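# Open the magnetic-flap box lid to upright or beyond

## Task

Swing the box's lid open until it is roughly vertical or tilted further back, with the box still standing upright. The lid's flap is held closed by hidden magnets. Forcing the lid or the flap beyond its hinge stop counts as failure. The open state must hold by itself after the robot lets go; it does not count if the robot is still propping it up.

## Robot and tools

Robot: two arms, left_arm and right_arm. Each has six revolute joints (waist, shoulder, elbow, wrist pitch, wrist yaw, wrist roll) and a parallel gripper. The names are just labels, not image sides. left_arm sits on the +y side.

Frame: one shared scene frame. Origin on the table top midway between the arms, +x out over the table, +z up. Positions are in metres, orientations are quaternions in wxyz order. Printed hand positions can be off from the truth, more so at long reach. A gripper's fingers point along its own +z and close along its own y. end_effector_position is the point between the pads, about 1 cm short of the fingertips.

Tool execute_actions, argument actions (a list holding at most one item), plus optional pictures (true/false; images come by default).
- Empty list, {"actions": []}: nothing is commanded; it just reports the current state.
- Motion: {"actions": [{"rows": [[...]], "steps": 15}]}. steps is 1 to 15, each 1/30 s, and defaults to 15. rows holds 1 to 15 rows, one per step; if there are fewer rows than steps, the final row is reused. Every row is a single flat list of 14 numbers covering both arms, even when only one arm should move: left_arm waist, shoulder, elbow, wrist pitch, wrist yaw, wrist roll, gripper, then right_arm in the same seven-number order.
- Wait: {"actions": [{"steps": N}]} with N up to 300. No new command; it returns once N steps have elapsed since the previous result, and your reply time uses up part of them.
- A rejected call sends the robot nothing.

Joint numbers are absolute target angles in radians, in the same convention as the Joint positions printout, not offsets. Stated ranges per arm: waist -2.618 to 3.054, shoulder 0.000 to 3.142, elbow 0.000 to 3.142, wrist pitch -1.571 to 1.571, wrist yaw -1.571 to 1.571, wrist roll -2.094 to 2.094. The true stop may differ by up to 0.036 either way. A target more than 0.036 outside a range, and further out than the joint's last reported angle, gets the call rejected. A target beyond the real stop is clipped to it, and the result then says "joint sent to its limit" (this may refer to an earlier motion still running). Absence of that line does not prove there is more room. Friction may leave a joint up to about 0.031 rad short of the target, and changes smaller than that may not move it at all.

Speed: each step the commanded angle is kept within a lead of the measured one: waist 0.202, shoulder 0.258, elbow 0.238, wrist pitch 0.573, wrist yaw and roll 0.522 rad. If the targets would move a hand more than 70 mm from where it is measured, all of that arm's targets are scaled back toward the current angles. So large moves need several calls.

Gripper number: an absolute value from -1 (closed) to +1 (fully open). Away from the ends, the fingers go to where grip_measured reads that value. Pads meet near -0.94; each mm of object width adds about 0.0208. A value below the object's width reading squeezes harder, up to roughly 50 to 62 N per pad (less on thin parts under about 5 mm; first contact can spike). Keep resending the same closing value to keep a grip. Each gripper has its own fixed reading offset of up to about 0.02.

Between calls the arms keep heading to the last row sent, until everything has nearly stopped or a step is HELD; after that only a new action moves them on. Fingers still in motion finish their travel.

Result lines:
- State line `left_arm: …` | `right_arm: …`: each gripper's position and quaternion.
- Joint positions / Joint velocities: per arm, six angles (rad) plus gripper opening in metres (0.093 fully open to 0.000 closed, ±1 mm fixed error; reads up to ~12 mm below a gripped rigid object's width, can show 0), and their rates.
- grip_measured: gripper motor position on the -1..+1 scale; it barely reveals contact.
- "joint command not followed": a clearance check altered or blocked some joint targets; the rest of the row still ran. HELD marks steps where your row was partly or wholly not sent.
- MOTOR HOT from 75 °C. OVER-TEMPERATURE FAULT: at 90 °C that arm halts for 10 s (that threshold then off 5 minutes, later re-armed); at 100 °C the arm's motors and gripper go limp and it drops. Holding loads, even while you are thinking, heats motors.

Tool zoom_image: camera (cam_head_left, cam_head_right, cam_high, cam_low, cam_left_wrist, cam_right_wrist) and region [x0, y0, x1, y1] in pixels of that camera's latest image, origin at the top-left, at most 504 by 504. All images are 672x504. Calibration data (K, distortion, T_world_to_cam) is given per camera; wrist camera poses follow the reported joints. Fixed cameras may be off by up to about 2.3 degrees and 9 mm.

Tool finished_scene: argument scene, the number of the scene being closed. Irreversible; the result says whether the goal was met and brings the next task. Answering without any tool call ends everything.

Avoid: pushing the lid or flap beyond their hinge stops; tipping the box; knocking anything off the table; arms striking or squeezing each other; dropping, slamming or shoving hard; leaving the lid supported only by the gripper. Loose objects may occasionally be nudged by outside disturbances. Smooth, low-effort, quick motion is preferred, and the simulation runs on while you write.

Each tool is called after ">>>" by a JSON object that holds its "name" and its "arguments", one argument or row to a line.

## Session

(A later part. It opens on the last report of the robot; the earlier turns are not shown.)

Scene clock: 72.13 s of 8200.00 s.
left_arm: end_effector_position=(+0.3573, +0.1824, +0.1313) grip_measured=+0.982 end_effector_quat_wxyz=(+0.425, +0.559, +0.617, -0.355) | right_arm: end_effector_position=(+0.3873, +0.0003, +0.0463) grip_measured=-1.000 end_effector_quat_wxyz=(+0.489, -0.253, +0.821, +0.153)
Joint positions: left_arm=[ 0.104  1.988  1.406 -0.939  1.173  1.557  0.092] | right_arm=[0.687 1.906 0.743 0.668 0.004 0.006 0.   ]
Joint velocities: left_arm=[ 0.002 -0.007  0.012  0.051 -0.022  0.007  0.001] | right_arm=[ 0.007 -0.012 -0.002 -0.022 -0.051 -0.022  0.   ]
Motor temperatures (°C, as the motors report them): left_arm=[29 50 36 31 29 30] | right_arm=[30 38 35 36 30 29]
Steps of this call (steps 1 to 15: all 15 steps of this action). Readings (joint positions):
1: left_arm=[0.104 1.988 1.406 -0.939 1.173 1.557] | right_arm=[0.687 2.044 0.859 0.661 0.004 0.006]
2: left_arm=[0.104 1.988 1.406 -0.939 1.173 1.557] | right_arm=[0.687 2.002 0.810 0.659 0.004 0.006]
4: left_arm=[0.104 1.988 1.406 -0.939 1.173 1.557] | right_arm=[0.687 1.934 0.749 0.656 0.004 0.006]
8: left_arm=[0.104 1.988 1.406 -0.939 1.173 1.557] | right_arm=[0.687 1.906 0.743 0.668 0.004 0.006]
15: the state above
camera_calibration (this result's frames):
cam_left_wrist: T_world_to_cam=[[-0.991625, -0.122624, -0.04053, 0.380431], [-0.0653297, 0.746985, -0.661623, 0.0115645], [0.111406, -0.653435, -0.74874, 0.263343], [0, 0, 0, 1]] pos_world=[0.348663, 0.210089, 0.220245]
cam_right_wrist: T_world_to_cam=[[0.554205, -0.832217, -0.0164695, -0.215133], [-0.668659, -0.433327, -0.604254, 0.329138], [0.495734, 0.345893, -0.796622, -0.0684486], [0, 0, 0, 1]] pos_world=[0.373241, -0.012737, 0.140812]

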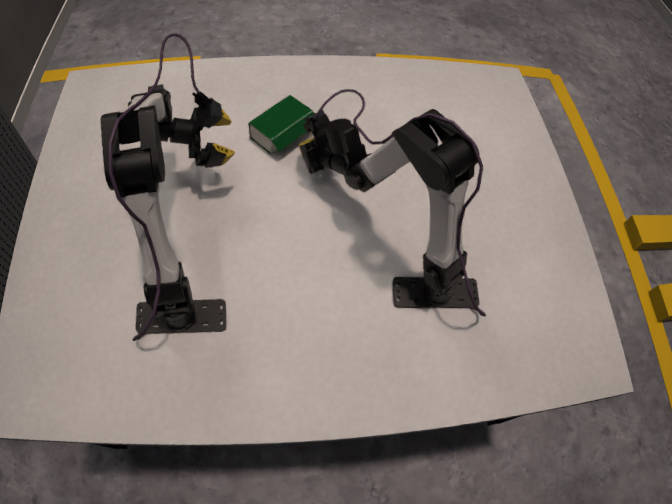

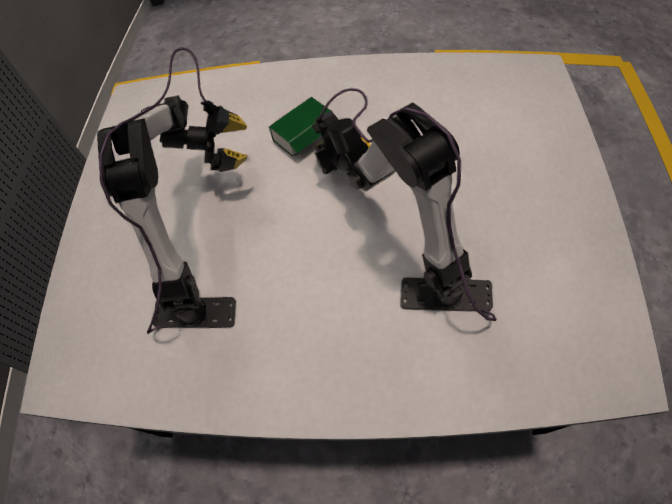

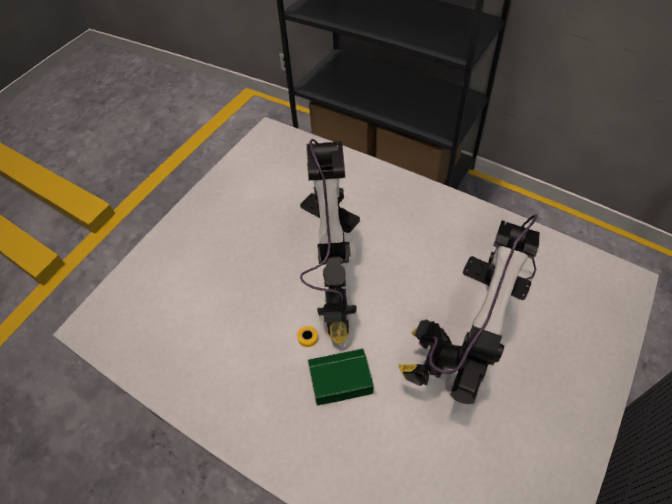

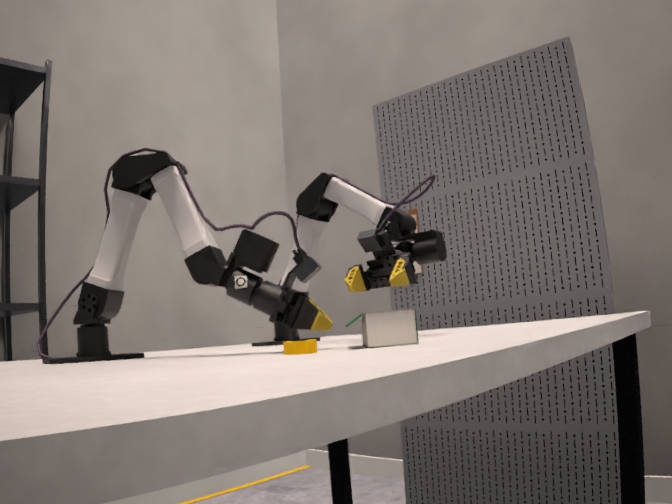

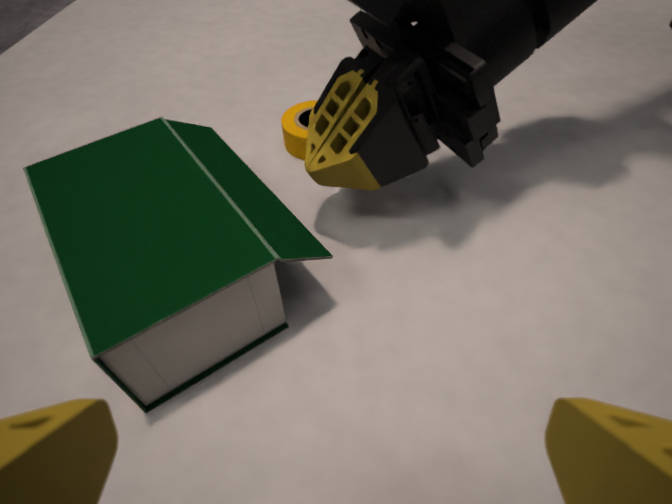

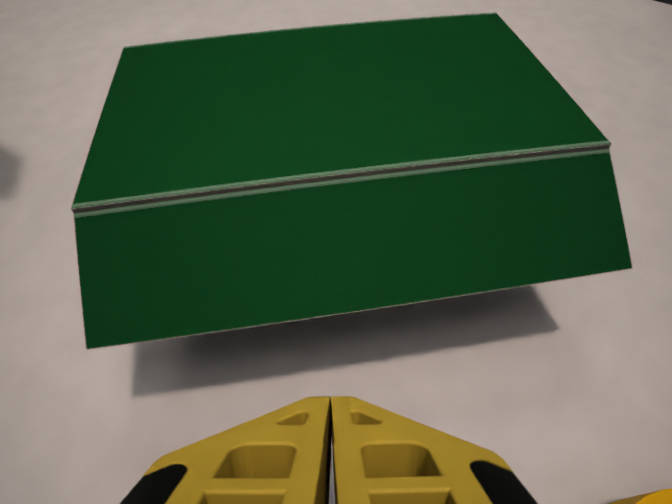

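>>> {"name": "execute_actions", "arguments": {
  "actions": [
    {"rows":[[0.1,1.8,0.64,0.9,0.66,0,1,0.68,1.9,0.72,0.66,0,0,-1]],"steps":15}
  ],
  "pictures": false
}}

>>> {"name": "execute_actions", "arguments": {
  "actions": [
    {"steps":20}
  ],
  "pictures": false
}}

>>> {"name": "execute_actions", "arguments": {
  "actions": [
    {"rows":[[-0.1,1.99,0.635,0.9,0.66,0,1,0.68,1.9,0.72,0.66,0,0,-1]],"steps":15}
  ]
}}

Scene clock: 79.67 s of 8200.00 s.
left_arm: end_effector_position=(+0.3915, +0.2329, +0.0740) grip_measured=+0.982 end_effector_quat_wxyz=(+0.518, +0.208, +0.802, -0.214) | right_arm: end_effector_position=(+0.3873, +0.0003, +0.0463) grip_measured=-1.000 end_effector_quat_wxyz=(+0.489, -0.253, +0.821, +0.153)
Joint positions: left_arm=[0.101 1.792 0.647 0.639 0.693 0.203 0.092] | right_arm=[0.687 1.906 0.743 0.668 0.004 0.006 0.   ]
Joint velocities: left_arm=[-0.002 -0.017 -0.002  2.029 -0.125 -1.355 -0.   ] | right_arm=[-0.007 -0.017  0.007  0.022  0.007  0.007  0.   ]
Motor temperatures (°C, as the motors report them): left_arm=[29 49 36 31 29 30] | right_arm=[30 39 35 37 30 29]
Steps of this call (steps 1 to 15: the robot went on to your last target; steps 16 to 211: nothing new was sent; steps 212 to 226: all 15 steps of this action). Readings (joint positions):
212: left_arm=[0.103 1.956 1.357 -0.839 1.103 1.472] | right_arm=[0.687 1.906 0.743 0.668 0.004 0.006]
213: left_arm=[0.103 1.903 1.274 -0.720 1.012 1.373] | right_arm=[0.687 1.906 0.743 0.668 0.004 0.006]
215: left_arm=[0.103 1.816 1.116 -0.500 0.893 1.173] | right_arm=[0.687 1.906 0.743 0.668 0.004 0.006]
219: left_arm=[0.103 1.786 0.811 -0.035 0.763 0.774] | right_arm=[0.687 1.906 0.743 0.668 0.004 0.006]
226: the state above

Scene clock: 80.33 s of 8200.00 s.
left_arm: end_effector_position=(+0.4127, +0.2383, +0.1227) grip_measured=+0.982 end_effector_quat_wxyz=(+0.596, +0.163, +0.754, -0.223) | right_arm: end_effector_position=(+0.3873, +0.0003, +0.0463) grip_measured=-1.000 end_effector_quat_wxyz=(+0.489, -0.253, +0.821, +0.153)
Joint positions: left_arm=[0.101 1.792 0.647 0.9   0.671 0.009 0.092] | right_arm=[0.687 1.906 0.743 0.668 0.004 0.006 0.   ]
Joint velocities: left_arm=[ 0.007 -0.017  0.002 -0.051  0.051  0.037 -0.001] | right_arm=[ 0.007 -0.027  0.007 -0.081  0.007  0.022  0.   ]
Motor temperatures (°C, as the motors report them): left_arm=[29 49 36 31 29 30] | right_arm=[30 39 35 37 30 29]
Steps of this call (steps 1 to 20: the robot went on to your last target). Readings (joint positions):
1: left_arm=[0.101 1.792 0.647 0.699 0.689 0.164] | right_arm=[0.687 1.906 0.743 0.668 0.004 0.006]
2: left_arm=[0.101 1.792 0.647 0.743 0.685 0.132] | right_arm=[0.687 1.906 0.743 0.668 0.004 0.006]
4: left_arm=[0.101 1.792 0.647 0.805 0.679 0.087] | right_arm=[0.687 1.906 0.743 0.668 0.004 0.006]
8: left_arm=[0.101 1.792 0.647 0.866 0.674 0.039] | right_arm=[0.687 1.906 0.743 0.668 0.004 0.006]
20: the state above

Scene clock: 80.83 s of 8200.00 s.
left_arm: end_effector_position=(+0.3887, +0.1491, +0.0468) grip_measured=+0.982 end_effector_quat_wxyz=(+0.500, +0.217, +0.784, -0.296) | right_arm: end_effector_position=(+0.3873, +0.0003, +0.0463) grip_measured=-1.000 end_effector_quat_wxyz=(+0.489, -0.253, +0.821, +0.153)
Joint positions: left_arm=[-0.107  1.981  0.651  0.905  0.665  0.007  0.092] | right_arm=[0.687 1.906 0.743 0.668 0.004 0.006 0.   ]
Joint velocities: left_arm=[-0.002  0.002 -0.007 -0.037  0.095 -0.022 -0.001] | right_arm=[ 0.012 -0.032 -0.002  0.066 -0.095 -0.022  0.   ]
Motor temperatures (°C, as the motors report them): left_arm=[29 49 36 32 29 30] | right_arm=[30 39 35 37 30 29]
Steps of this call (steps 1 to 15: all 15 steps of this action). Readings (joint positions):
1: left_arm=[0.086 1.805 0.647 0.912 0.664 0.008] | right_arm=[0.687 1.906 0.743 0.668 0.004 0.006]
2: left_arm=[0.055 1.831 0.651 0.927 0.659 0.008] | right_arm=[0.687 1.906 0.743 0.668 0.004 0.006]
4: left_arm=[-0.028 1.898 0.651 0.933 0.659 0.008] | right_arm=[0.687 1.906 0.743 0.668 0.004 0.006]
8: left_arm=[-0.110 1.980 0.651 0.903 0.665 0.008] | right_arm=[0.687 1.906 0.743 0.668 0.004 0.006]
15: the state above
camera_calibration (this result's frames):
cam_left_wrist: T_world_to_cam=[[-0.636511, -0.731351, 0.244906, 0.343353], [-0.649479, 0.337004, -0.68162, 0.271616], [0.415969, -0.59292, -0.689504, 0.0446221], [0, 0, 0, 1]] pos_world=[0.376396, 0.186034, 0.131817]
cam_right_wrist: T_world_to_cam=[[0.554205, -0.832217, -0.0164695, -0.215133], [-0.668659, -0.433327, -0.604254, 0.329138], [0.495734, 0.345893, -0.796622, -0.0684486], [0, 0, 0, 1]] pos_world=[0.373241, -0.012737, 0.140812]

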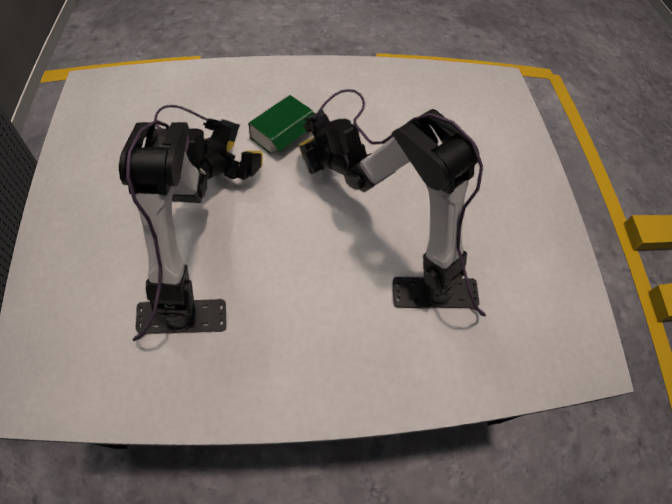

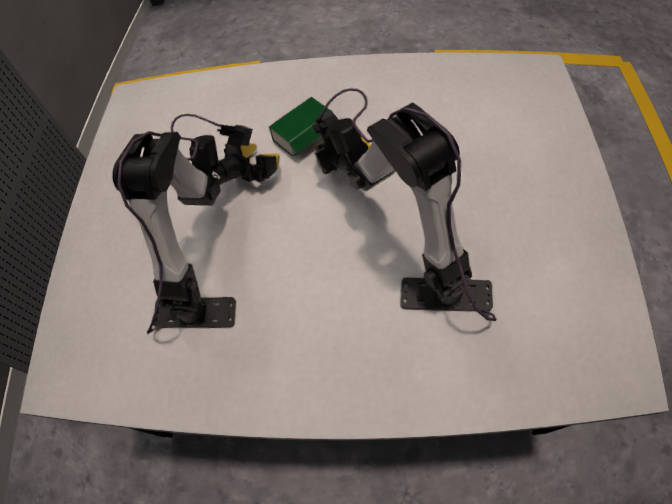

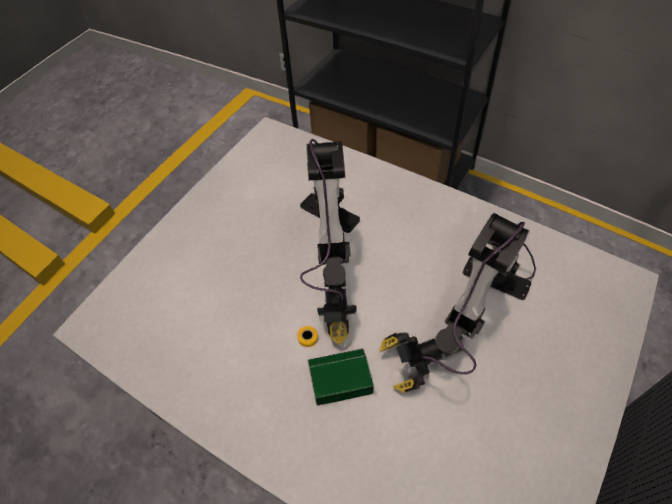

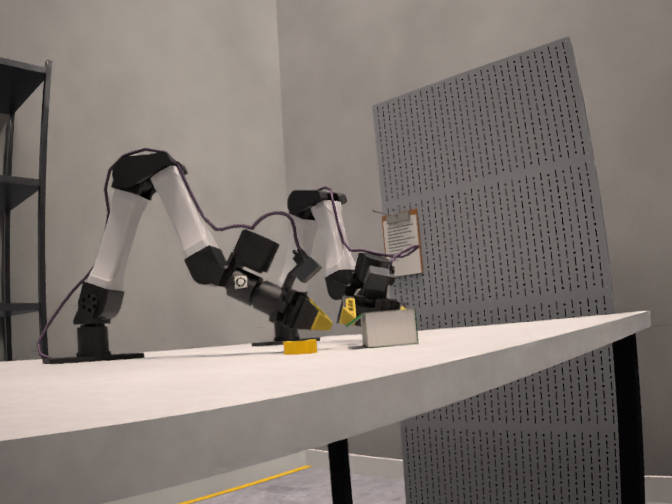

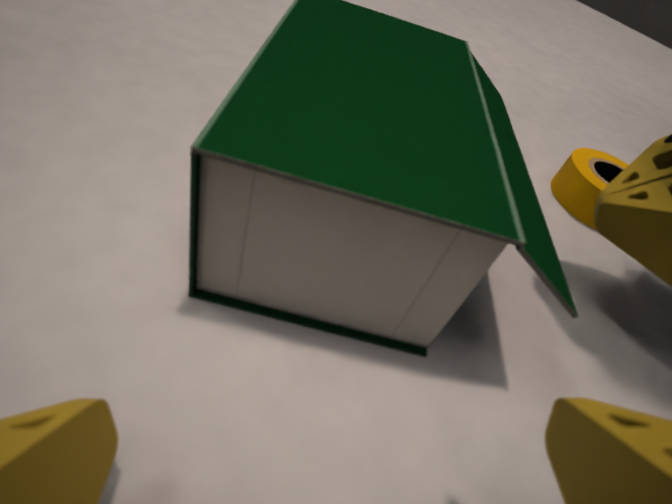

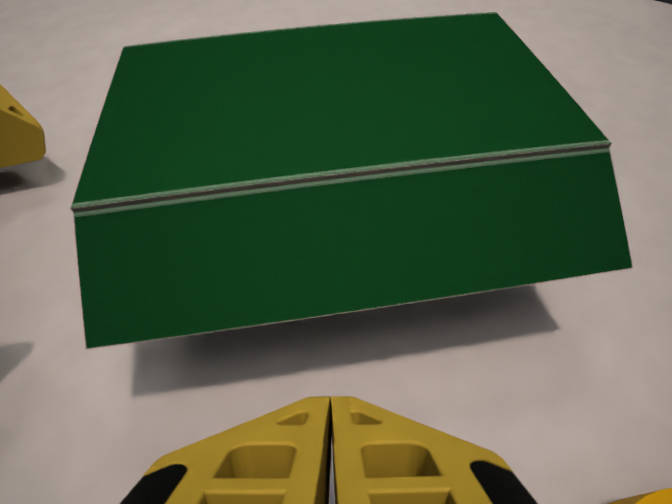

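Roll +0.27, lower 2.5 cm.

>>> {"name": "execute_actions", "arguments": {
  "actions": [
    {"rows":[[-0.1,2.065,0.65,0.9,0.66,0.3,1,0.68,1.9,0.72,0.66,0,0,-1]],"steps":15}
  ]
}}

Scene clock: 83.60 s of 8200.00 s.
left_arm: end_effector_position=(+0.3855, +0.1494, +0.0260) grip_measured=+0.982 end_effector_quat_wxyz=(+0.519, +0.319, +0.759, -0.230) | right_arm: end_effector_position=(+0.3873, +0.0003, +0.0463) grip_measured=-1.000 end_effector_quat_wxyz=(+0.489, -0.253, +0.821, +0.153)
Joint positions: left_arm=[-0.107  2.038  0.651  0.918  0.665  0.284  0.092] | right_arm=[0.687 1.906 0.743 0.668 0.004 0.006 0.   ]
Joint velocities: left_arm=[-0.012  0.012  0.007 -0.066 -0.007  0.051  0.003] | right_arm=[ 0.007 -0.002  0.017 -0.037  0.007 -0.022  0.   ]
Motor temperatures (°C, as the motors report them): left_arm=[29 48 36 32 29 30] | right_arm=[30 39 34 37 30 29]
Steps of this call (steps 1 to 15: the robot went on to your last target; steps 16 to 68: nothing new was sent; steps 69 to 83: all 15 steps of this action). Readings (joint positions):
69: left_arm=[-0.107 1.988 0.651 0.909 0.665 0.052] | right_arm=[0.687 1.906 0.743 0.668 0.004 0.006]
70: left_arm=[-0.107 2.000 0.651 0.917 0.665 0.101] | right_arm=[0.687 1.906 0.743 0.668 0.004 0.006]
72: left_arm=[-0.107 2.027 0.651 0.917 0.665 0.171] | right_arm=[0.687 1.906 0.743 0.668 0.004 0.006]
76: left_arm=[-0.107 2.038 0.651 0.918 0.665 0.247] | right_arm=[0.687 1.906 0.743 0.668 0.004 0.006]
83: the state above
camera_calibration (this result's frames):
cam_left_wrist: T_world_to_cam=[[-0.722867, -0.690843, 0.0141416, 0.379857], [-0.508885, 0.518407, -0.687234, 0.174094], [0.46744, -0.503975, -0.726298, -0.000383153], [0, 0, 0, 1]] pos_world=[0.363359, 0.171977, 0.113994]
cam_right_wrist: T_world_to_cam=[[0.554205, -0.832217, -0.0164695, -0.215133], [-0.668659, -0.433327, -0.604254, 0.329138], [0.495734, 0.345893, -0.796622, -0.0684486], [0, 0, 0, 1]] pos_world=[0.373241, -0.012737, 0.140812]

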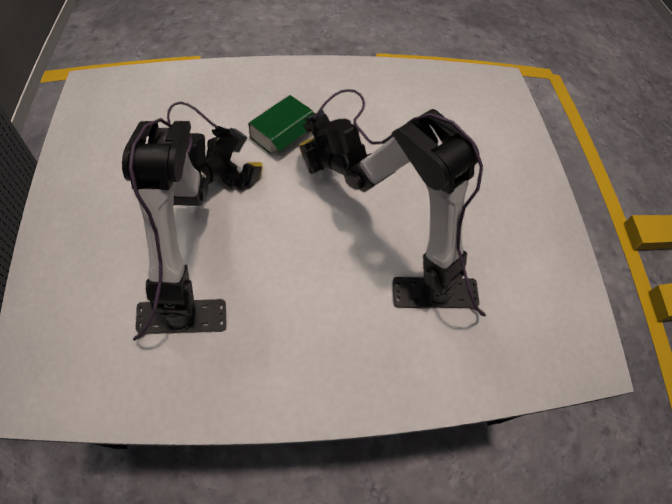

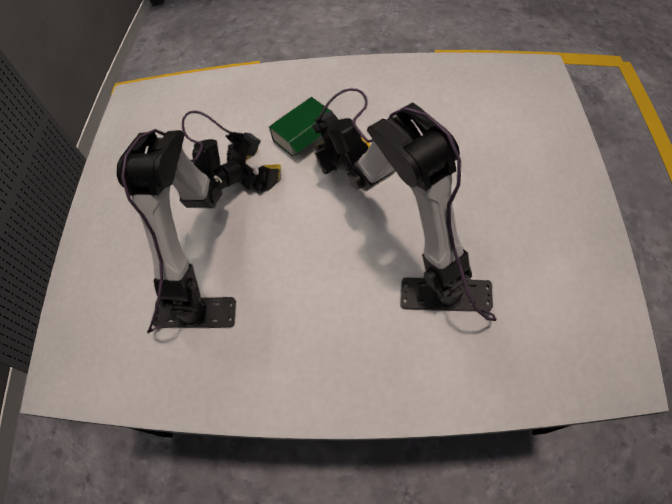

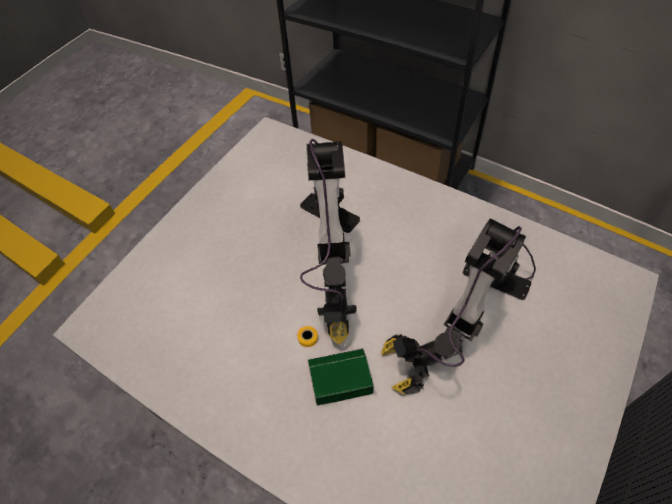

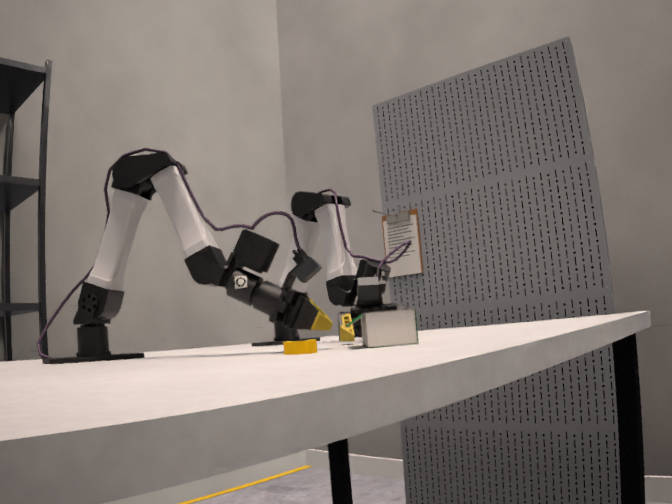

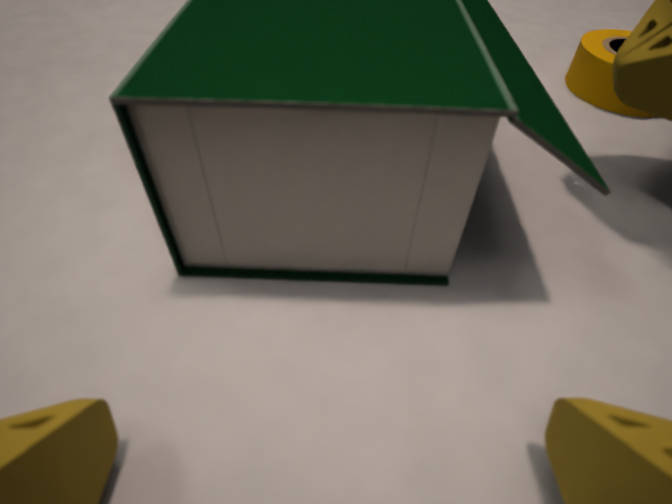

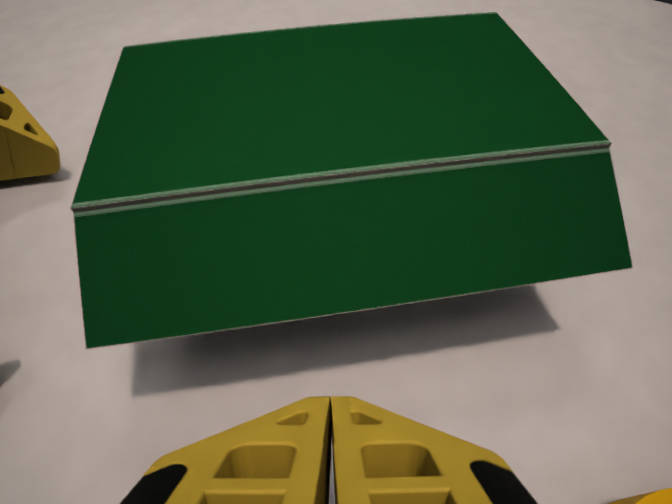

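Well aligned; advance halfway, biased slightly left.

>>> {"name": "execute_actions", "arguments": {
  "actions": [
    {"rows":[[-0.155,2.12,0.77,0.87,0.59,0.27,1,0.68,1.9,0.72,0.66,0,0,-1]],"steps":15}
  ]
}}

Scene clock: 86.40 s of 8200.00 s.
left_arm: end_effector_position=(+0.4130, +0.1351, +0.0286) grip_measured=+0.982 end_effector_quat_wxyz=(+0.529, +0.322, +0.755, -0.214) | right_arm: end_effector_position=(+0.3873, +0.0003, +0.0463) grip_measured=-1.000 end_effector_quat_wxyz=(+0.489, -0.253, +0.821, +0.153)
Joint positions: left_arm=[-0.151  2.093  0.76   0.897  0.604  0.277  0.092] | right_arm=[0.687 1.906 0.743 0.668 0.004 0.006 0.   ]
Joint velocities: left_arm=[ 0.007 -0.002  0.007 -0.007 -0.066  0.022 -0.001] | right_arm=[ 0.012 -0.002 -0.027 -0.007  0.022 -0.007  0.   ]
Motor temperatures (°C, as the motors report them): left_arm=[29 48 36 33 29 30] | right_arm=[30 39 34 37 30 29]
Steps of this call (steps 1 to 15: the robot went on to your last target; steps 16 to 69: nothing new was sent; steps 70 to 84: all 15 steps of this action). Readings (joint positions):
70: left_arm=[-0.112 2.046 0.666 0.911 0.657 0.291] | right_arm=[0.687 1.906 0.743 0.668 0.004 0.006]
71: left_arm=[-0.122 2.066 0.698 0.905 0.645 0.288] | right_arm=[0.687 1.906 0.743 0.668 0.004 0.006]
73: left_arm=[-0.141 2.090 0.746 0.902 0.627 0.283] | right_arm=[0.687 1.906 0.743 0.668 0.004 0.006]
77: left_arm=[-0.151 2.093 0.760 0.901 0.613 0.279] | right_arm=[0.687 1.906 0.743 0.668 0.004 0.006]
84: the state above
camera_calibration (this result's frames):
cam_left_wrist: T_world_to_cam=[[-0.713051, -0.700813, -0.0204798, 0.388124], [-0.494902, 0.523805, -0.693325, 0.19099], [0.496619, -0.484241, -0.720334, -0.033469], [0, 0, 0, 1]] pos_world=[0.387894, 0.155753, 0.116258]
cam_right_wrist: T_world_to_cam=[[0.554205, -0.832217, -0.0164695, -0.215133], [-0.668659, -0.433327, -0.604254, 0.329138], [0.495734, 0.345893, -0.796622, -0.0684486], [0, 0, 0, 1]] pos_world=[0.373241, -0.012737, 0.140812]

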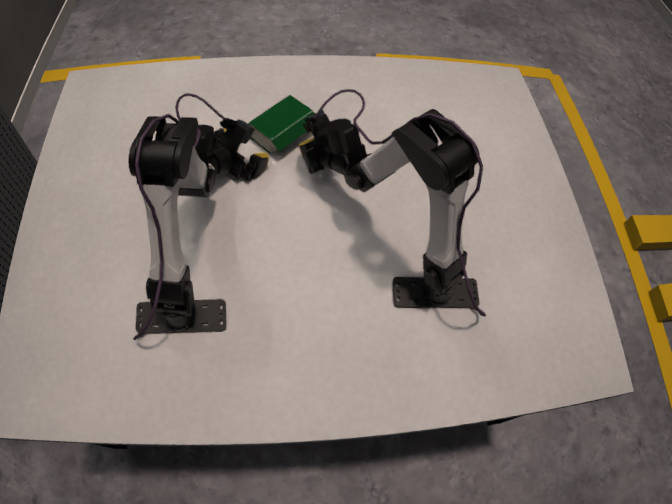

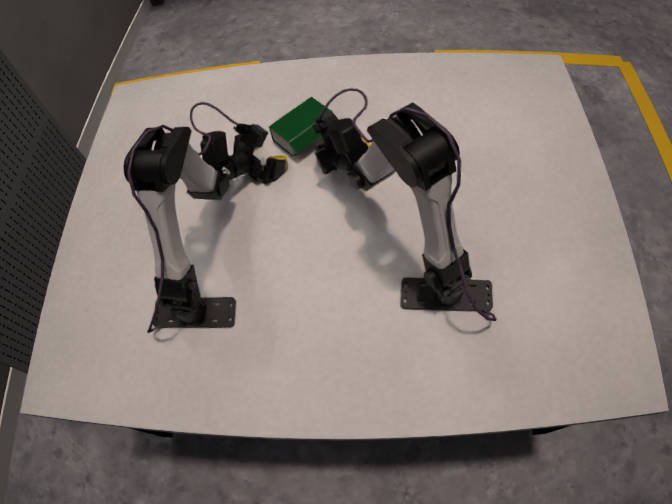

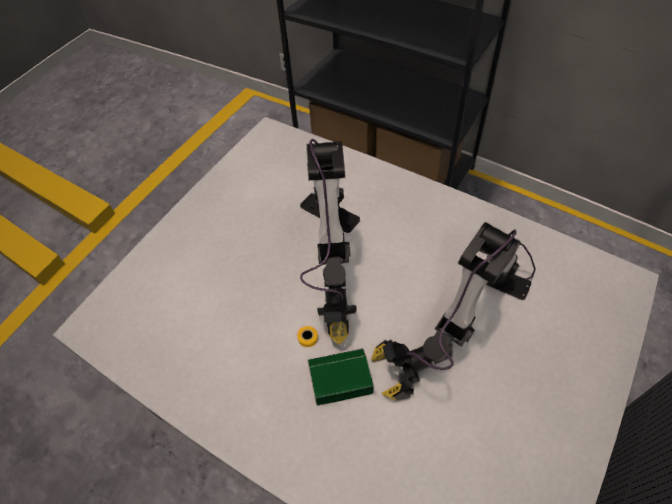

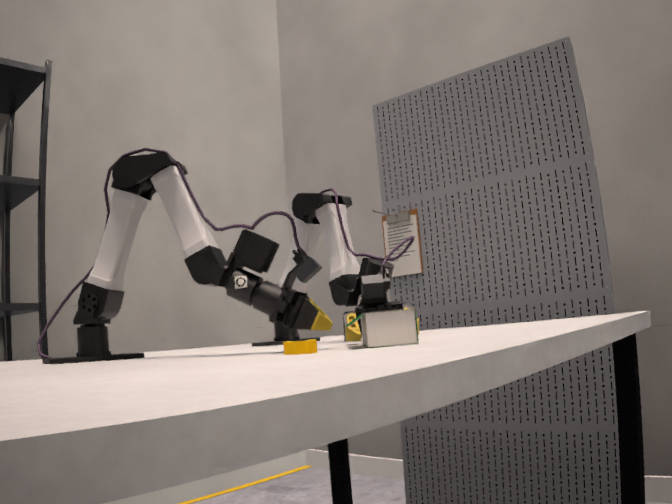

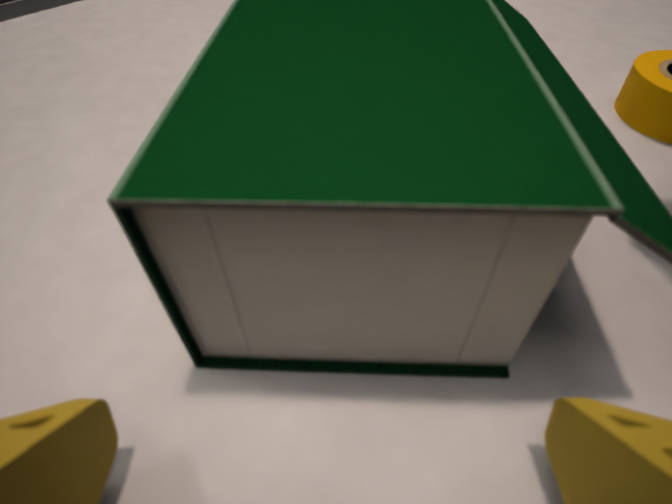

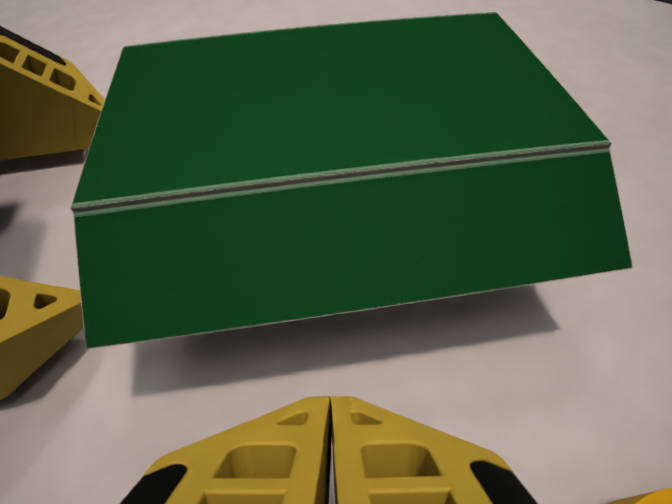

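>>> {"name": "execute_actions", "arguments": {
  "actions": [
    {"rows":[[-0.225,2.185,0.87,0.85,0.53,0.25,1,0.68,1.9,0.72,0.66,0,0,-1]],"steps":15}
  ]
}}

Scene clock: 88.57 s of 8200.00 s.
left_arm: end_effector_position=(+0.4293, +0.1047, +0.0245) grip_measured=+0.982 end_effector_quat_wxyz=(+0.528, +0.330, +0.752, -0.214) | right_arm: end_effector_position=(+0.3873, +0.0003, +0.0463) grip_measured=-1.000 end_effector_quat_wxyz=(+0.489, -0.253, +0.821, +0.153)
Joint positions: left_arm=[-0.226  2.156  0.858  0.877  0.544  0.257  0.092] | right_arm=[0.687 1.906 0.743 0.668 0.004 0.006 0.   ]
Joint velocities: left_arm=[-0.022  0.002 -0.027 -0.007 -0.022 -0.022 -0.   ] | right_arm=[-0.002 -0.007 -0.027 -0.081 -0.037 -0.022  0.   ]
Motor temperatures (°C, as the motors report them): left_arm=[29 48 36 33 28 30] | right_arm=[30 39 34 38 30 29]
Steps of this call (steps 1 to 15: the robot went on to your last target; steps 16 to 50: nothing new was sent; steps 51 to 65: all 15 steps of this action). Readings (joint positions):
51: left_arm=[-0.158 2.102 0.774 0.892 0.592 0.273] | right_arm=[0.687 1.906 0.743 0.668 0.004 0.006]
52: left_arm=[-0.172 2.123 0.806 0.887 0.580 0.269] | right_arm=[0.687 1.906 0.743 0.668 0.004 0.006]
54: left_arm=[-0.205 2.152 0.849 0.885 0.563 0.264] | right_arm=[0.687 1.906 0.743 0.668 0.004 0.006]
58: left_arm=[-0.226 2.156 0.858 0.881 0.553 0.260] | right_arm=[0.687 1.906 0.743 0.668 0.004 0.006]
65: the state above
camera_calibration (this result's frames):
cam_left_wrist: T_world_to_cam=[[-0.722125, -0.691094, -0.0304164, 0.381558], [-0.484084, 0.536252, -0.691445, 0.206131], [0.494164, -0.484585, -0.721789, -0.0580851], [0, 0, 0, 1]] pos_world=[0.404021, 0.125007, 0.112209]
cam_right_wrist: T_world_to_cam=[[0.554205, -0.832217, -0.0164695, -0.215133], [-0.668659, -0.433327, -0.604254, 0.329138], [0.495734, 0.345893, -0.796622, -0.0684486], [0, 0, 0, 1]] pos_world=[0.373241, -0.012737, 0.140812]

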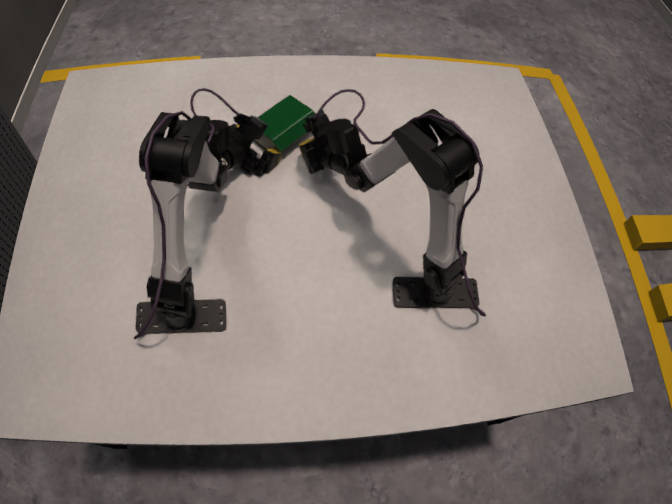

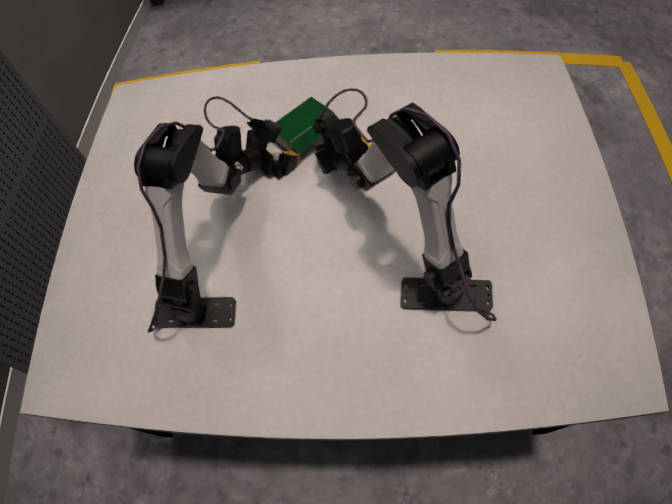

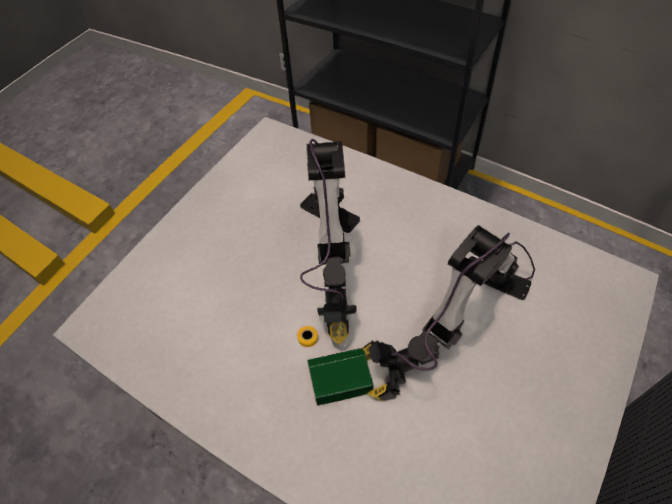

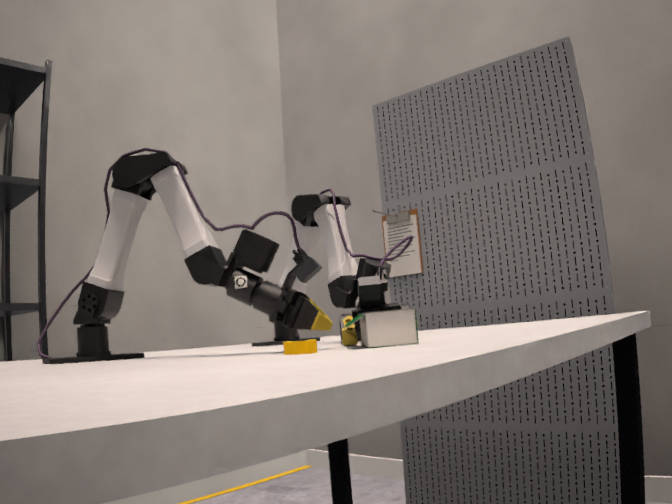

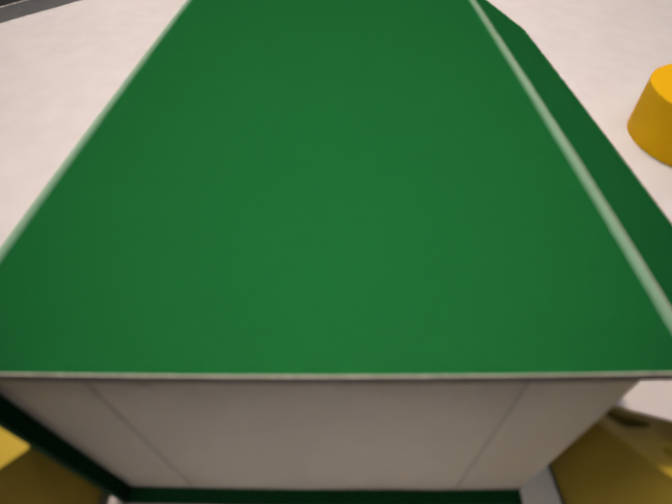

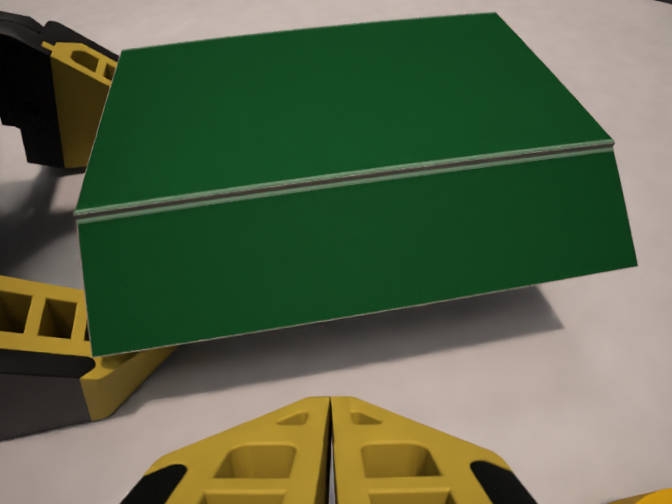

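Grip, and right goes under again.

>>> {"name": "execute_actions", "arguments": {
  "actions": [
    {"rows":[[-0.225,2.185,0.87,0.85,0.53,0.25,0.2,0.64,1.995,0.77,0.64,0,0,-1]],"steps":15}
  ],
  "pictures": false
}}

>>> {"name": "execute_actions", "arguments": {
  "actions": [
    {"rows":[[-0.225,2.185,0.87,0.85,0.53,0.25,0.2,0.64,2.13,0.96,0.62,0,0,-1]],"steps":15}
  ],
  "pictures": false
}}

>>> {"name": "execute_actions", "arguments": {
  "actions": [
    {"rows":[[-0.225,2.185,0.87,0.85,0.53,0.25,0.2,0.64,2.08,0.94,0.85,0,0,-1]],"steps":15}
  ]
}}

Scene clock: 91.90 s of 8200.00 s.
left_arm: end_effector_position=(+0.4296, +0.1052, +0.0242) grip_measured=+0.605 end_effector_quat_wxyz=(+0.528, +0.328, +0.754, -0.213) | right_arm: end_effector_position=(+0.3955, -0.0176, +0.0173) grip_measured=-1.000 end_effector_quat_wxyz=(+0.463, -0.241, +0.842, +0.135)
Joint positions: left_arm=[-0.226  2.156  0.858  0.877  0.54   0.253  0.074] | right_arm=[0.645 1.974 0.756 0.654 0.001 0.006 0.   ]
Joint velocities: left_arm=[-0.017  0.012  0.017 -0.051 -0.066 -0.037 -0.001] | right_arm=[-0.017 -0.017 -0.002 -0.037  0.037  0.007  0.   ]
Motor temperatures (°C, as the motors report them): left_arm=[29 47 36 34 28 30] | right_arm=[30 40 34 38 30 29]
Steps of this call (steps 1 to 15: the robot went on to your last target; steps 16 to 85: nothing new was sent; steps 86 to 100: all 15 steps of this action). Readings (joint positions):
86: left_arm=[-0.226 2.156 0.858 0.877 0.541 0.256] | right_arm=[0.683 1.913 0.744 0.670 0.002 0.006]
87: left_arm=[-0.226 2.156 0.858 0.877 0.540 0.255] | right_arm=[0.676 1.926 0.751 0.670 0.001 0.006]
89: left_arm=[-0.226 2.156 0.858 0.877 0.540 0.254] | right_arm=[0.657 1.953 0.756 0.670 0.001 0.006]
93: left_arm=[-0.226 2.156 0.858 0.877 0.540 0.253] | right_arm=[0.645 1.974 0.756 0.654 0.001 0.006]
100: the state above

Scene clock: 92.40 s of 8200.00 s.
left_arm: end_effector_position=(+0.4305, +0.1063, +0.0240) grip_measured=+0.605 end_effector_quat_wxyz=(+0.528, +0.324, +0.756, -0.212) | right_arm: end_effector_position=(+0.4349, +0.0073, +0.0172) grip_measured=-1.000 end_effector_quat_wxyz=(+0.478, -0.239, +0.834, +0.139)
Joint positions: left_arm=[-0.225  2.156  0.858  0.877  0.533  0.249  0.074] | right_arm=[0.645 2.105 0.941 0.636 0.001 0.005 0.   ]
Joint velocities: left_arm=[ 0.017 -0.002 -0.007  0.051  0.007  0.022  0.   ] | right_arm=[ 0.012  0.012 -0.012 -0.007 -0.066 -0.051  0.   ]
Motor temperatures (°C, as the motors report them): left_arm=[29 47 36 34 28 30] | right_arm=[30 40 34 38 30 29]
Steps of this call (steps 1 to 15: all 15 steps of this action). Readings (joint positions):
1: left_arm=[-0.226 2.156 0.858 0.877 0.540 0.253] | right_arm=[0.645 1.992 0.785 0.639 0.001 0.006]
2: left_arm=[-0.226 2.156 0.858 0.877 0.540 0.253] | right_arm=[0.645 2.035 0.845 0.633 0.001 0.006]
4: left_arm=[-0.226 2.156 0.858 0.877 0.538 0.251] | right_arm=[0.645 2.093 0.928 0.636 0.001 0.006]
8: left_arm=[-0.225 2.156 0.858 0.877 0.533 0.249] | right_arm=[0.645 2.105 0.941 0.636 0.001 0.005]
15: the state above

Scene clock: 92.90 s of 8200.00 s.
left_arm: end_effector_position=(+0.4311, +0.1070, +0.0238) grip_measured=+0.605 end_effector_quat_wxyz=(+0.528, +0.322, +0.757, -0.210) | right_arm: end_effector_position=(+0.4518, +0.0180, +0.0656) grip_measured=-1.000 end_effector_quat_wxyz=(+0.560, -0.224, +0.781, +0.164)
Joint positions: left_arm=[-0.225  2.156  0.858  0.877  0.527  0.246  0.074] | right_arm=[0.645 2.093 0.941 0.827 0.001 0.005 0.   ]
Joint velocities: left_arm=[ 0.007 -0.022  0.002  0.066  0.007 -0.051 -0.001] | right_arm=[-0.007  0.002  0.002  0.051 -0.11  -0.007  0.   ]
Motor temperatures (°C, as the motors report them): left_arm=[29 47 36 34 28 30] | right_arm=[30 40 34 38 30 29]
Steps of this call (steps 1 to 15: all 15 steps of this action). Readings (joint positions):
1: left_arm=[-0.225 2.156 0.858 0.877 0.532 0.248] | right_arm=[0.645 2.105 0.941 0.656 0.001 0.005]
2: left_arm=[-0.225 2.156 0.858 0.877 0.531 0.248] | right_arm=[0.645 2.105 0.941 0.679 0.001 0.005]
4: left_arm=[-0.225 2.156 0.858 0.877 0.530 0.247] | right_arm=[0.645 2.101 0.941 0.738 0.001 0.005]
8: left_arm=[-0.225 2.156 0.858 0.877 0.527 0.246] | right_arm=[0.645 2.093 0.941 0.802 0.001 0.005]
15: the state above
camera_calibration (this result's frames):
cam_left_wrist: T_world_to_cam=[[-0.708968, -0.704776, -0.0255958, 0.380035], [-0.498673, 0.526642, -0.688457, 0.212526], [0.498688, -0.47533, -0.724825, -0.0612653], [0, 0, 0, 1]] pos_world=[0.405966, 0.126793, 0.111635]
cam_right_wrist: T_world_to_cam=[[0.523443, -0.851836, -0.0195727, -0.221392], [-0.588848, -0.345046, -0.730891, 0.362285], [0.615845, 0.394105, -0.682214, -0.153814], [0, 0, 0, 1]] pos_world=[0.423942, -0.00296584, 0.155524]

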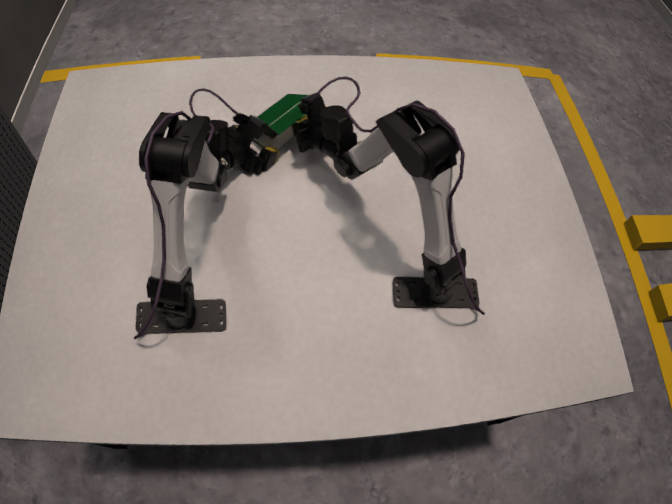

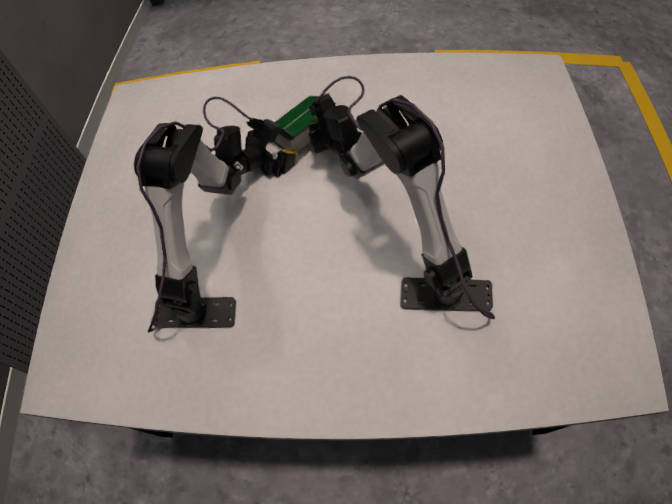

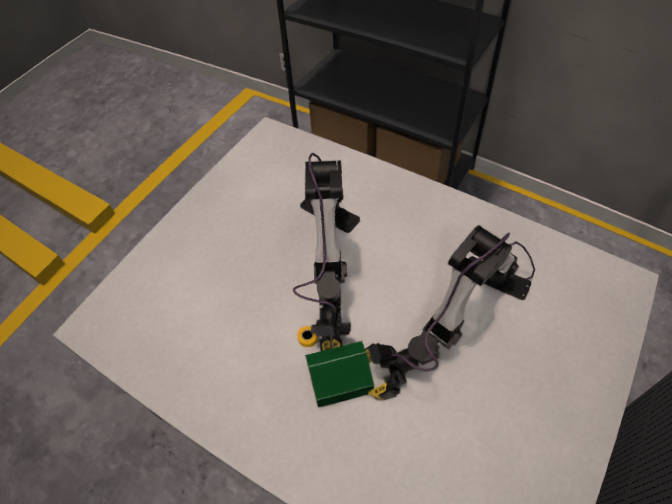

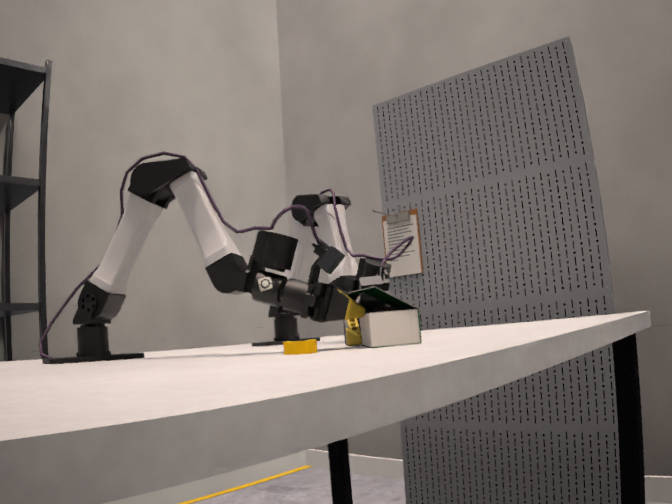

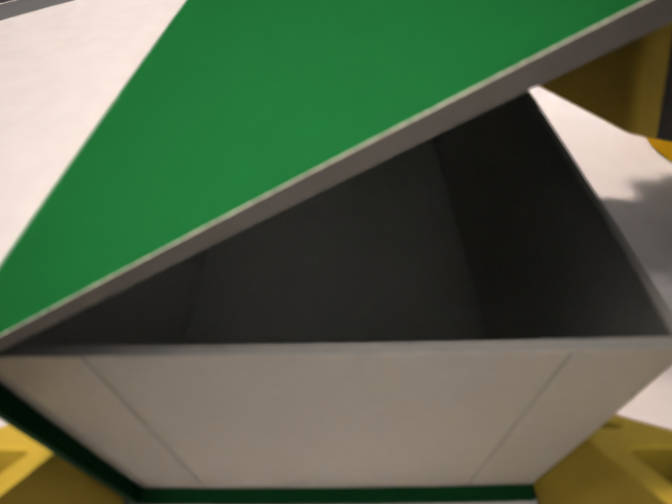

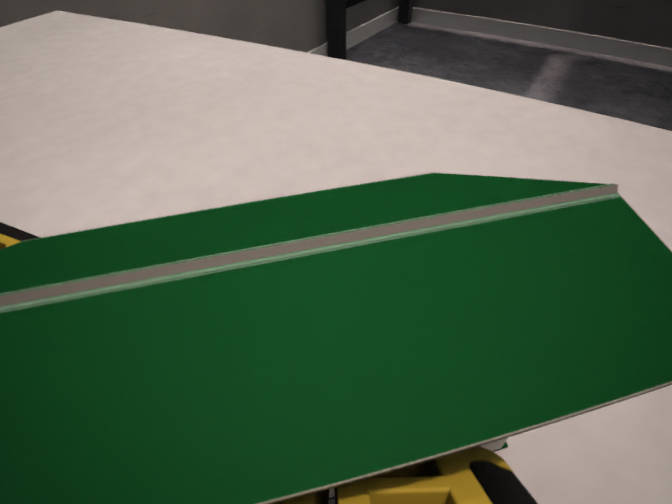

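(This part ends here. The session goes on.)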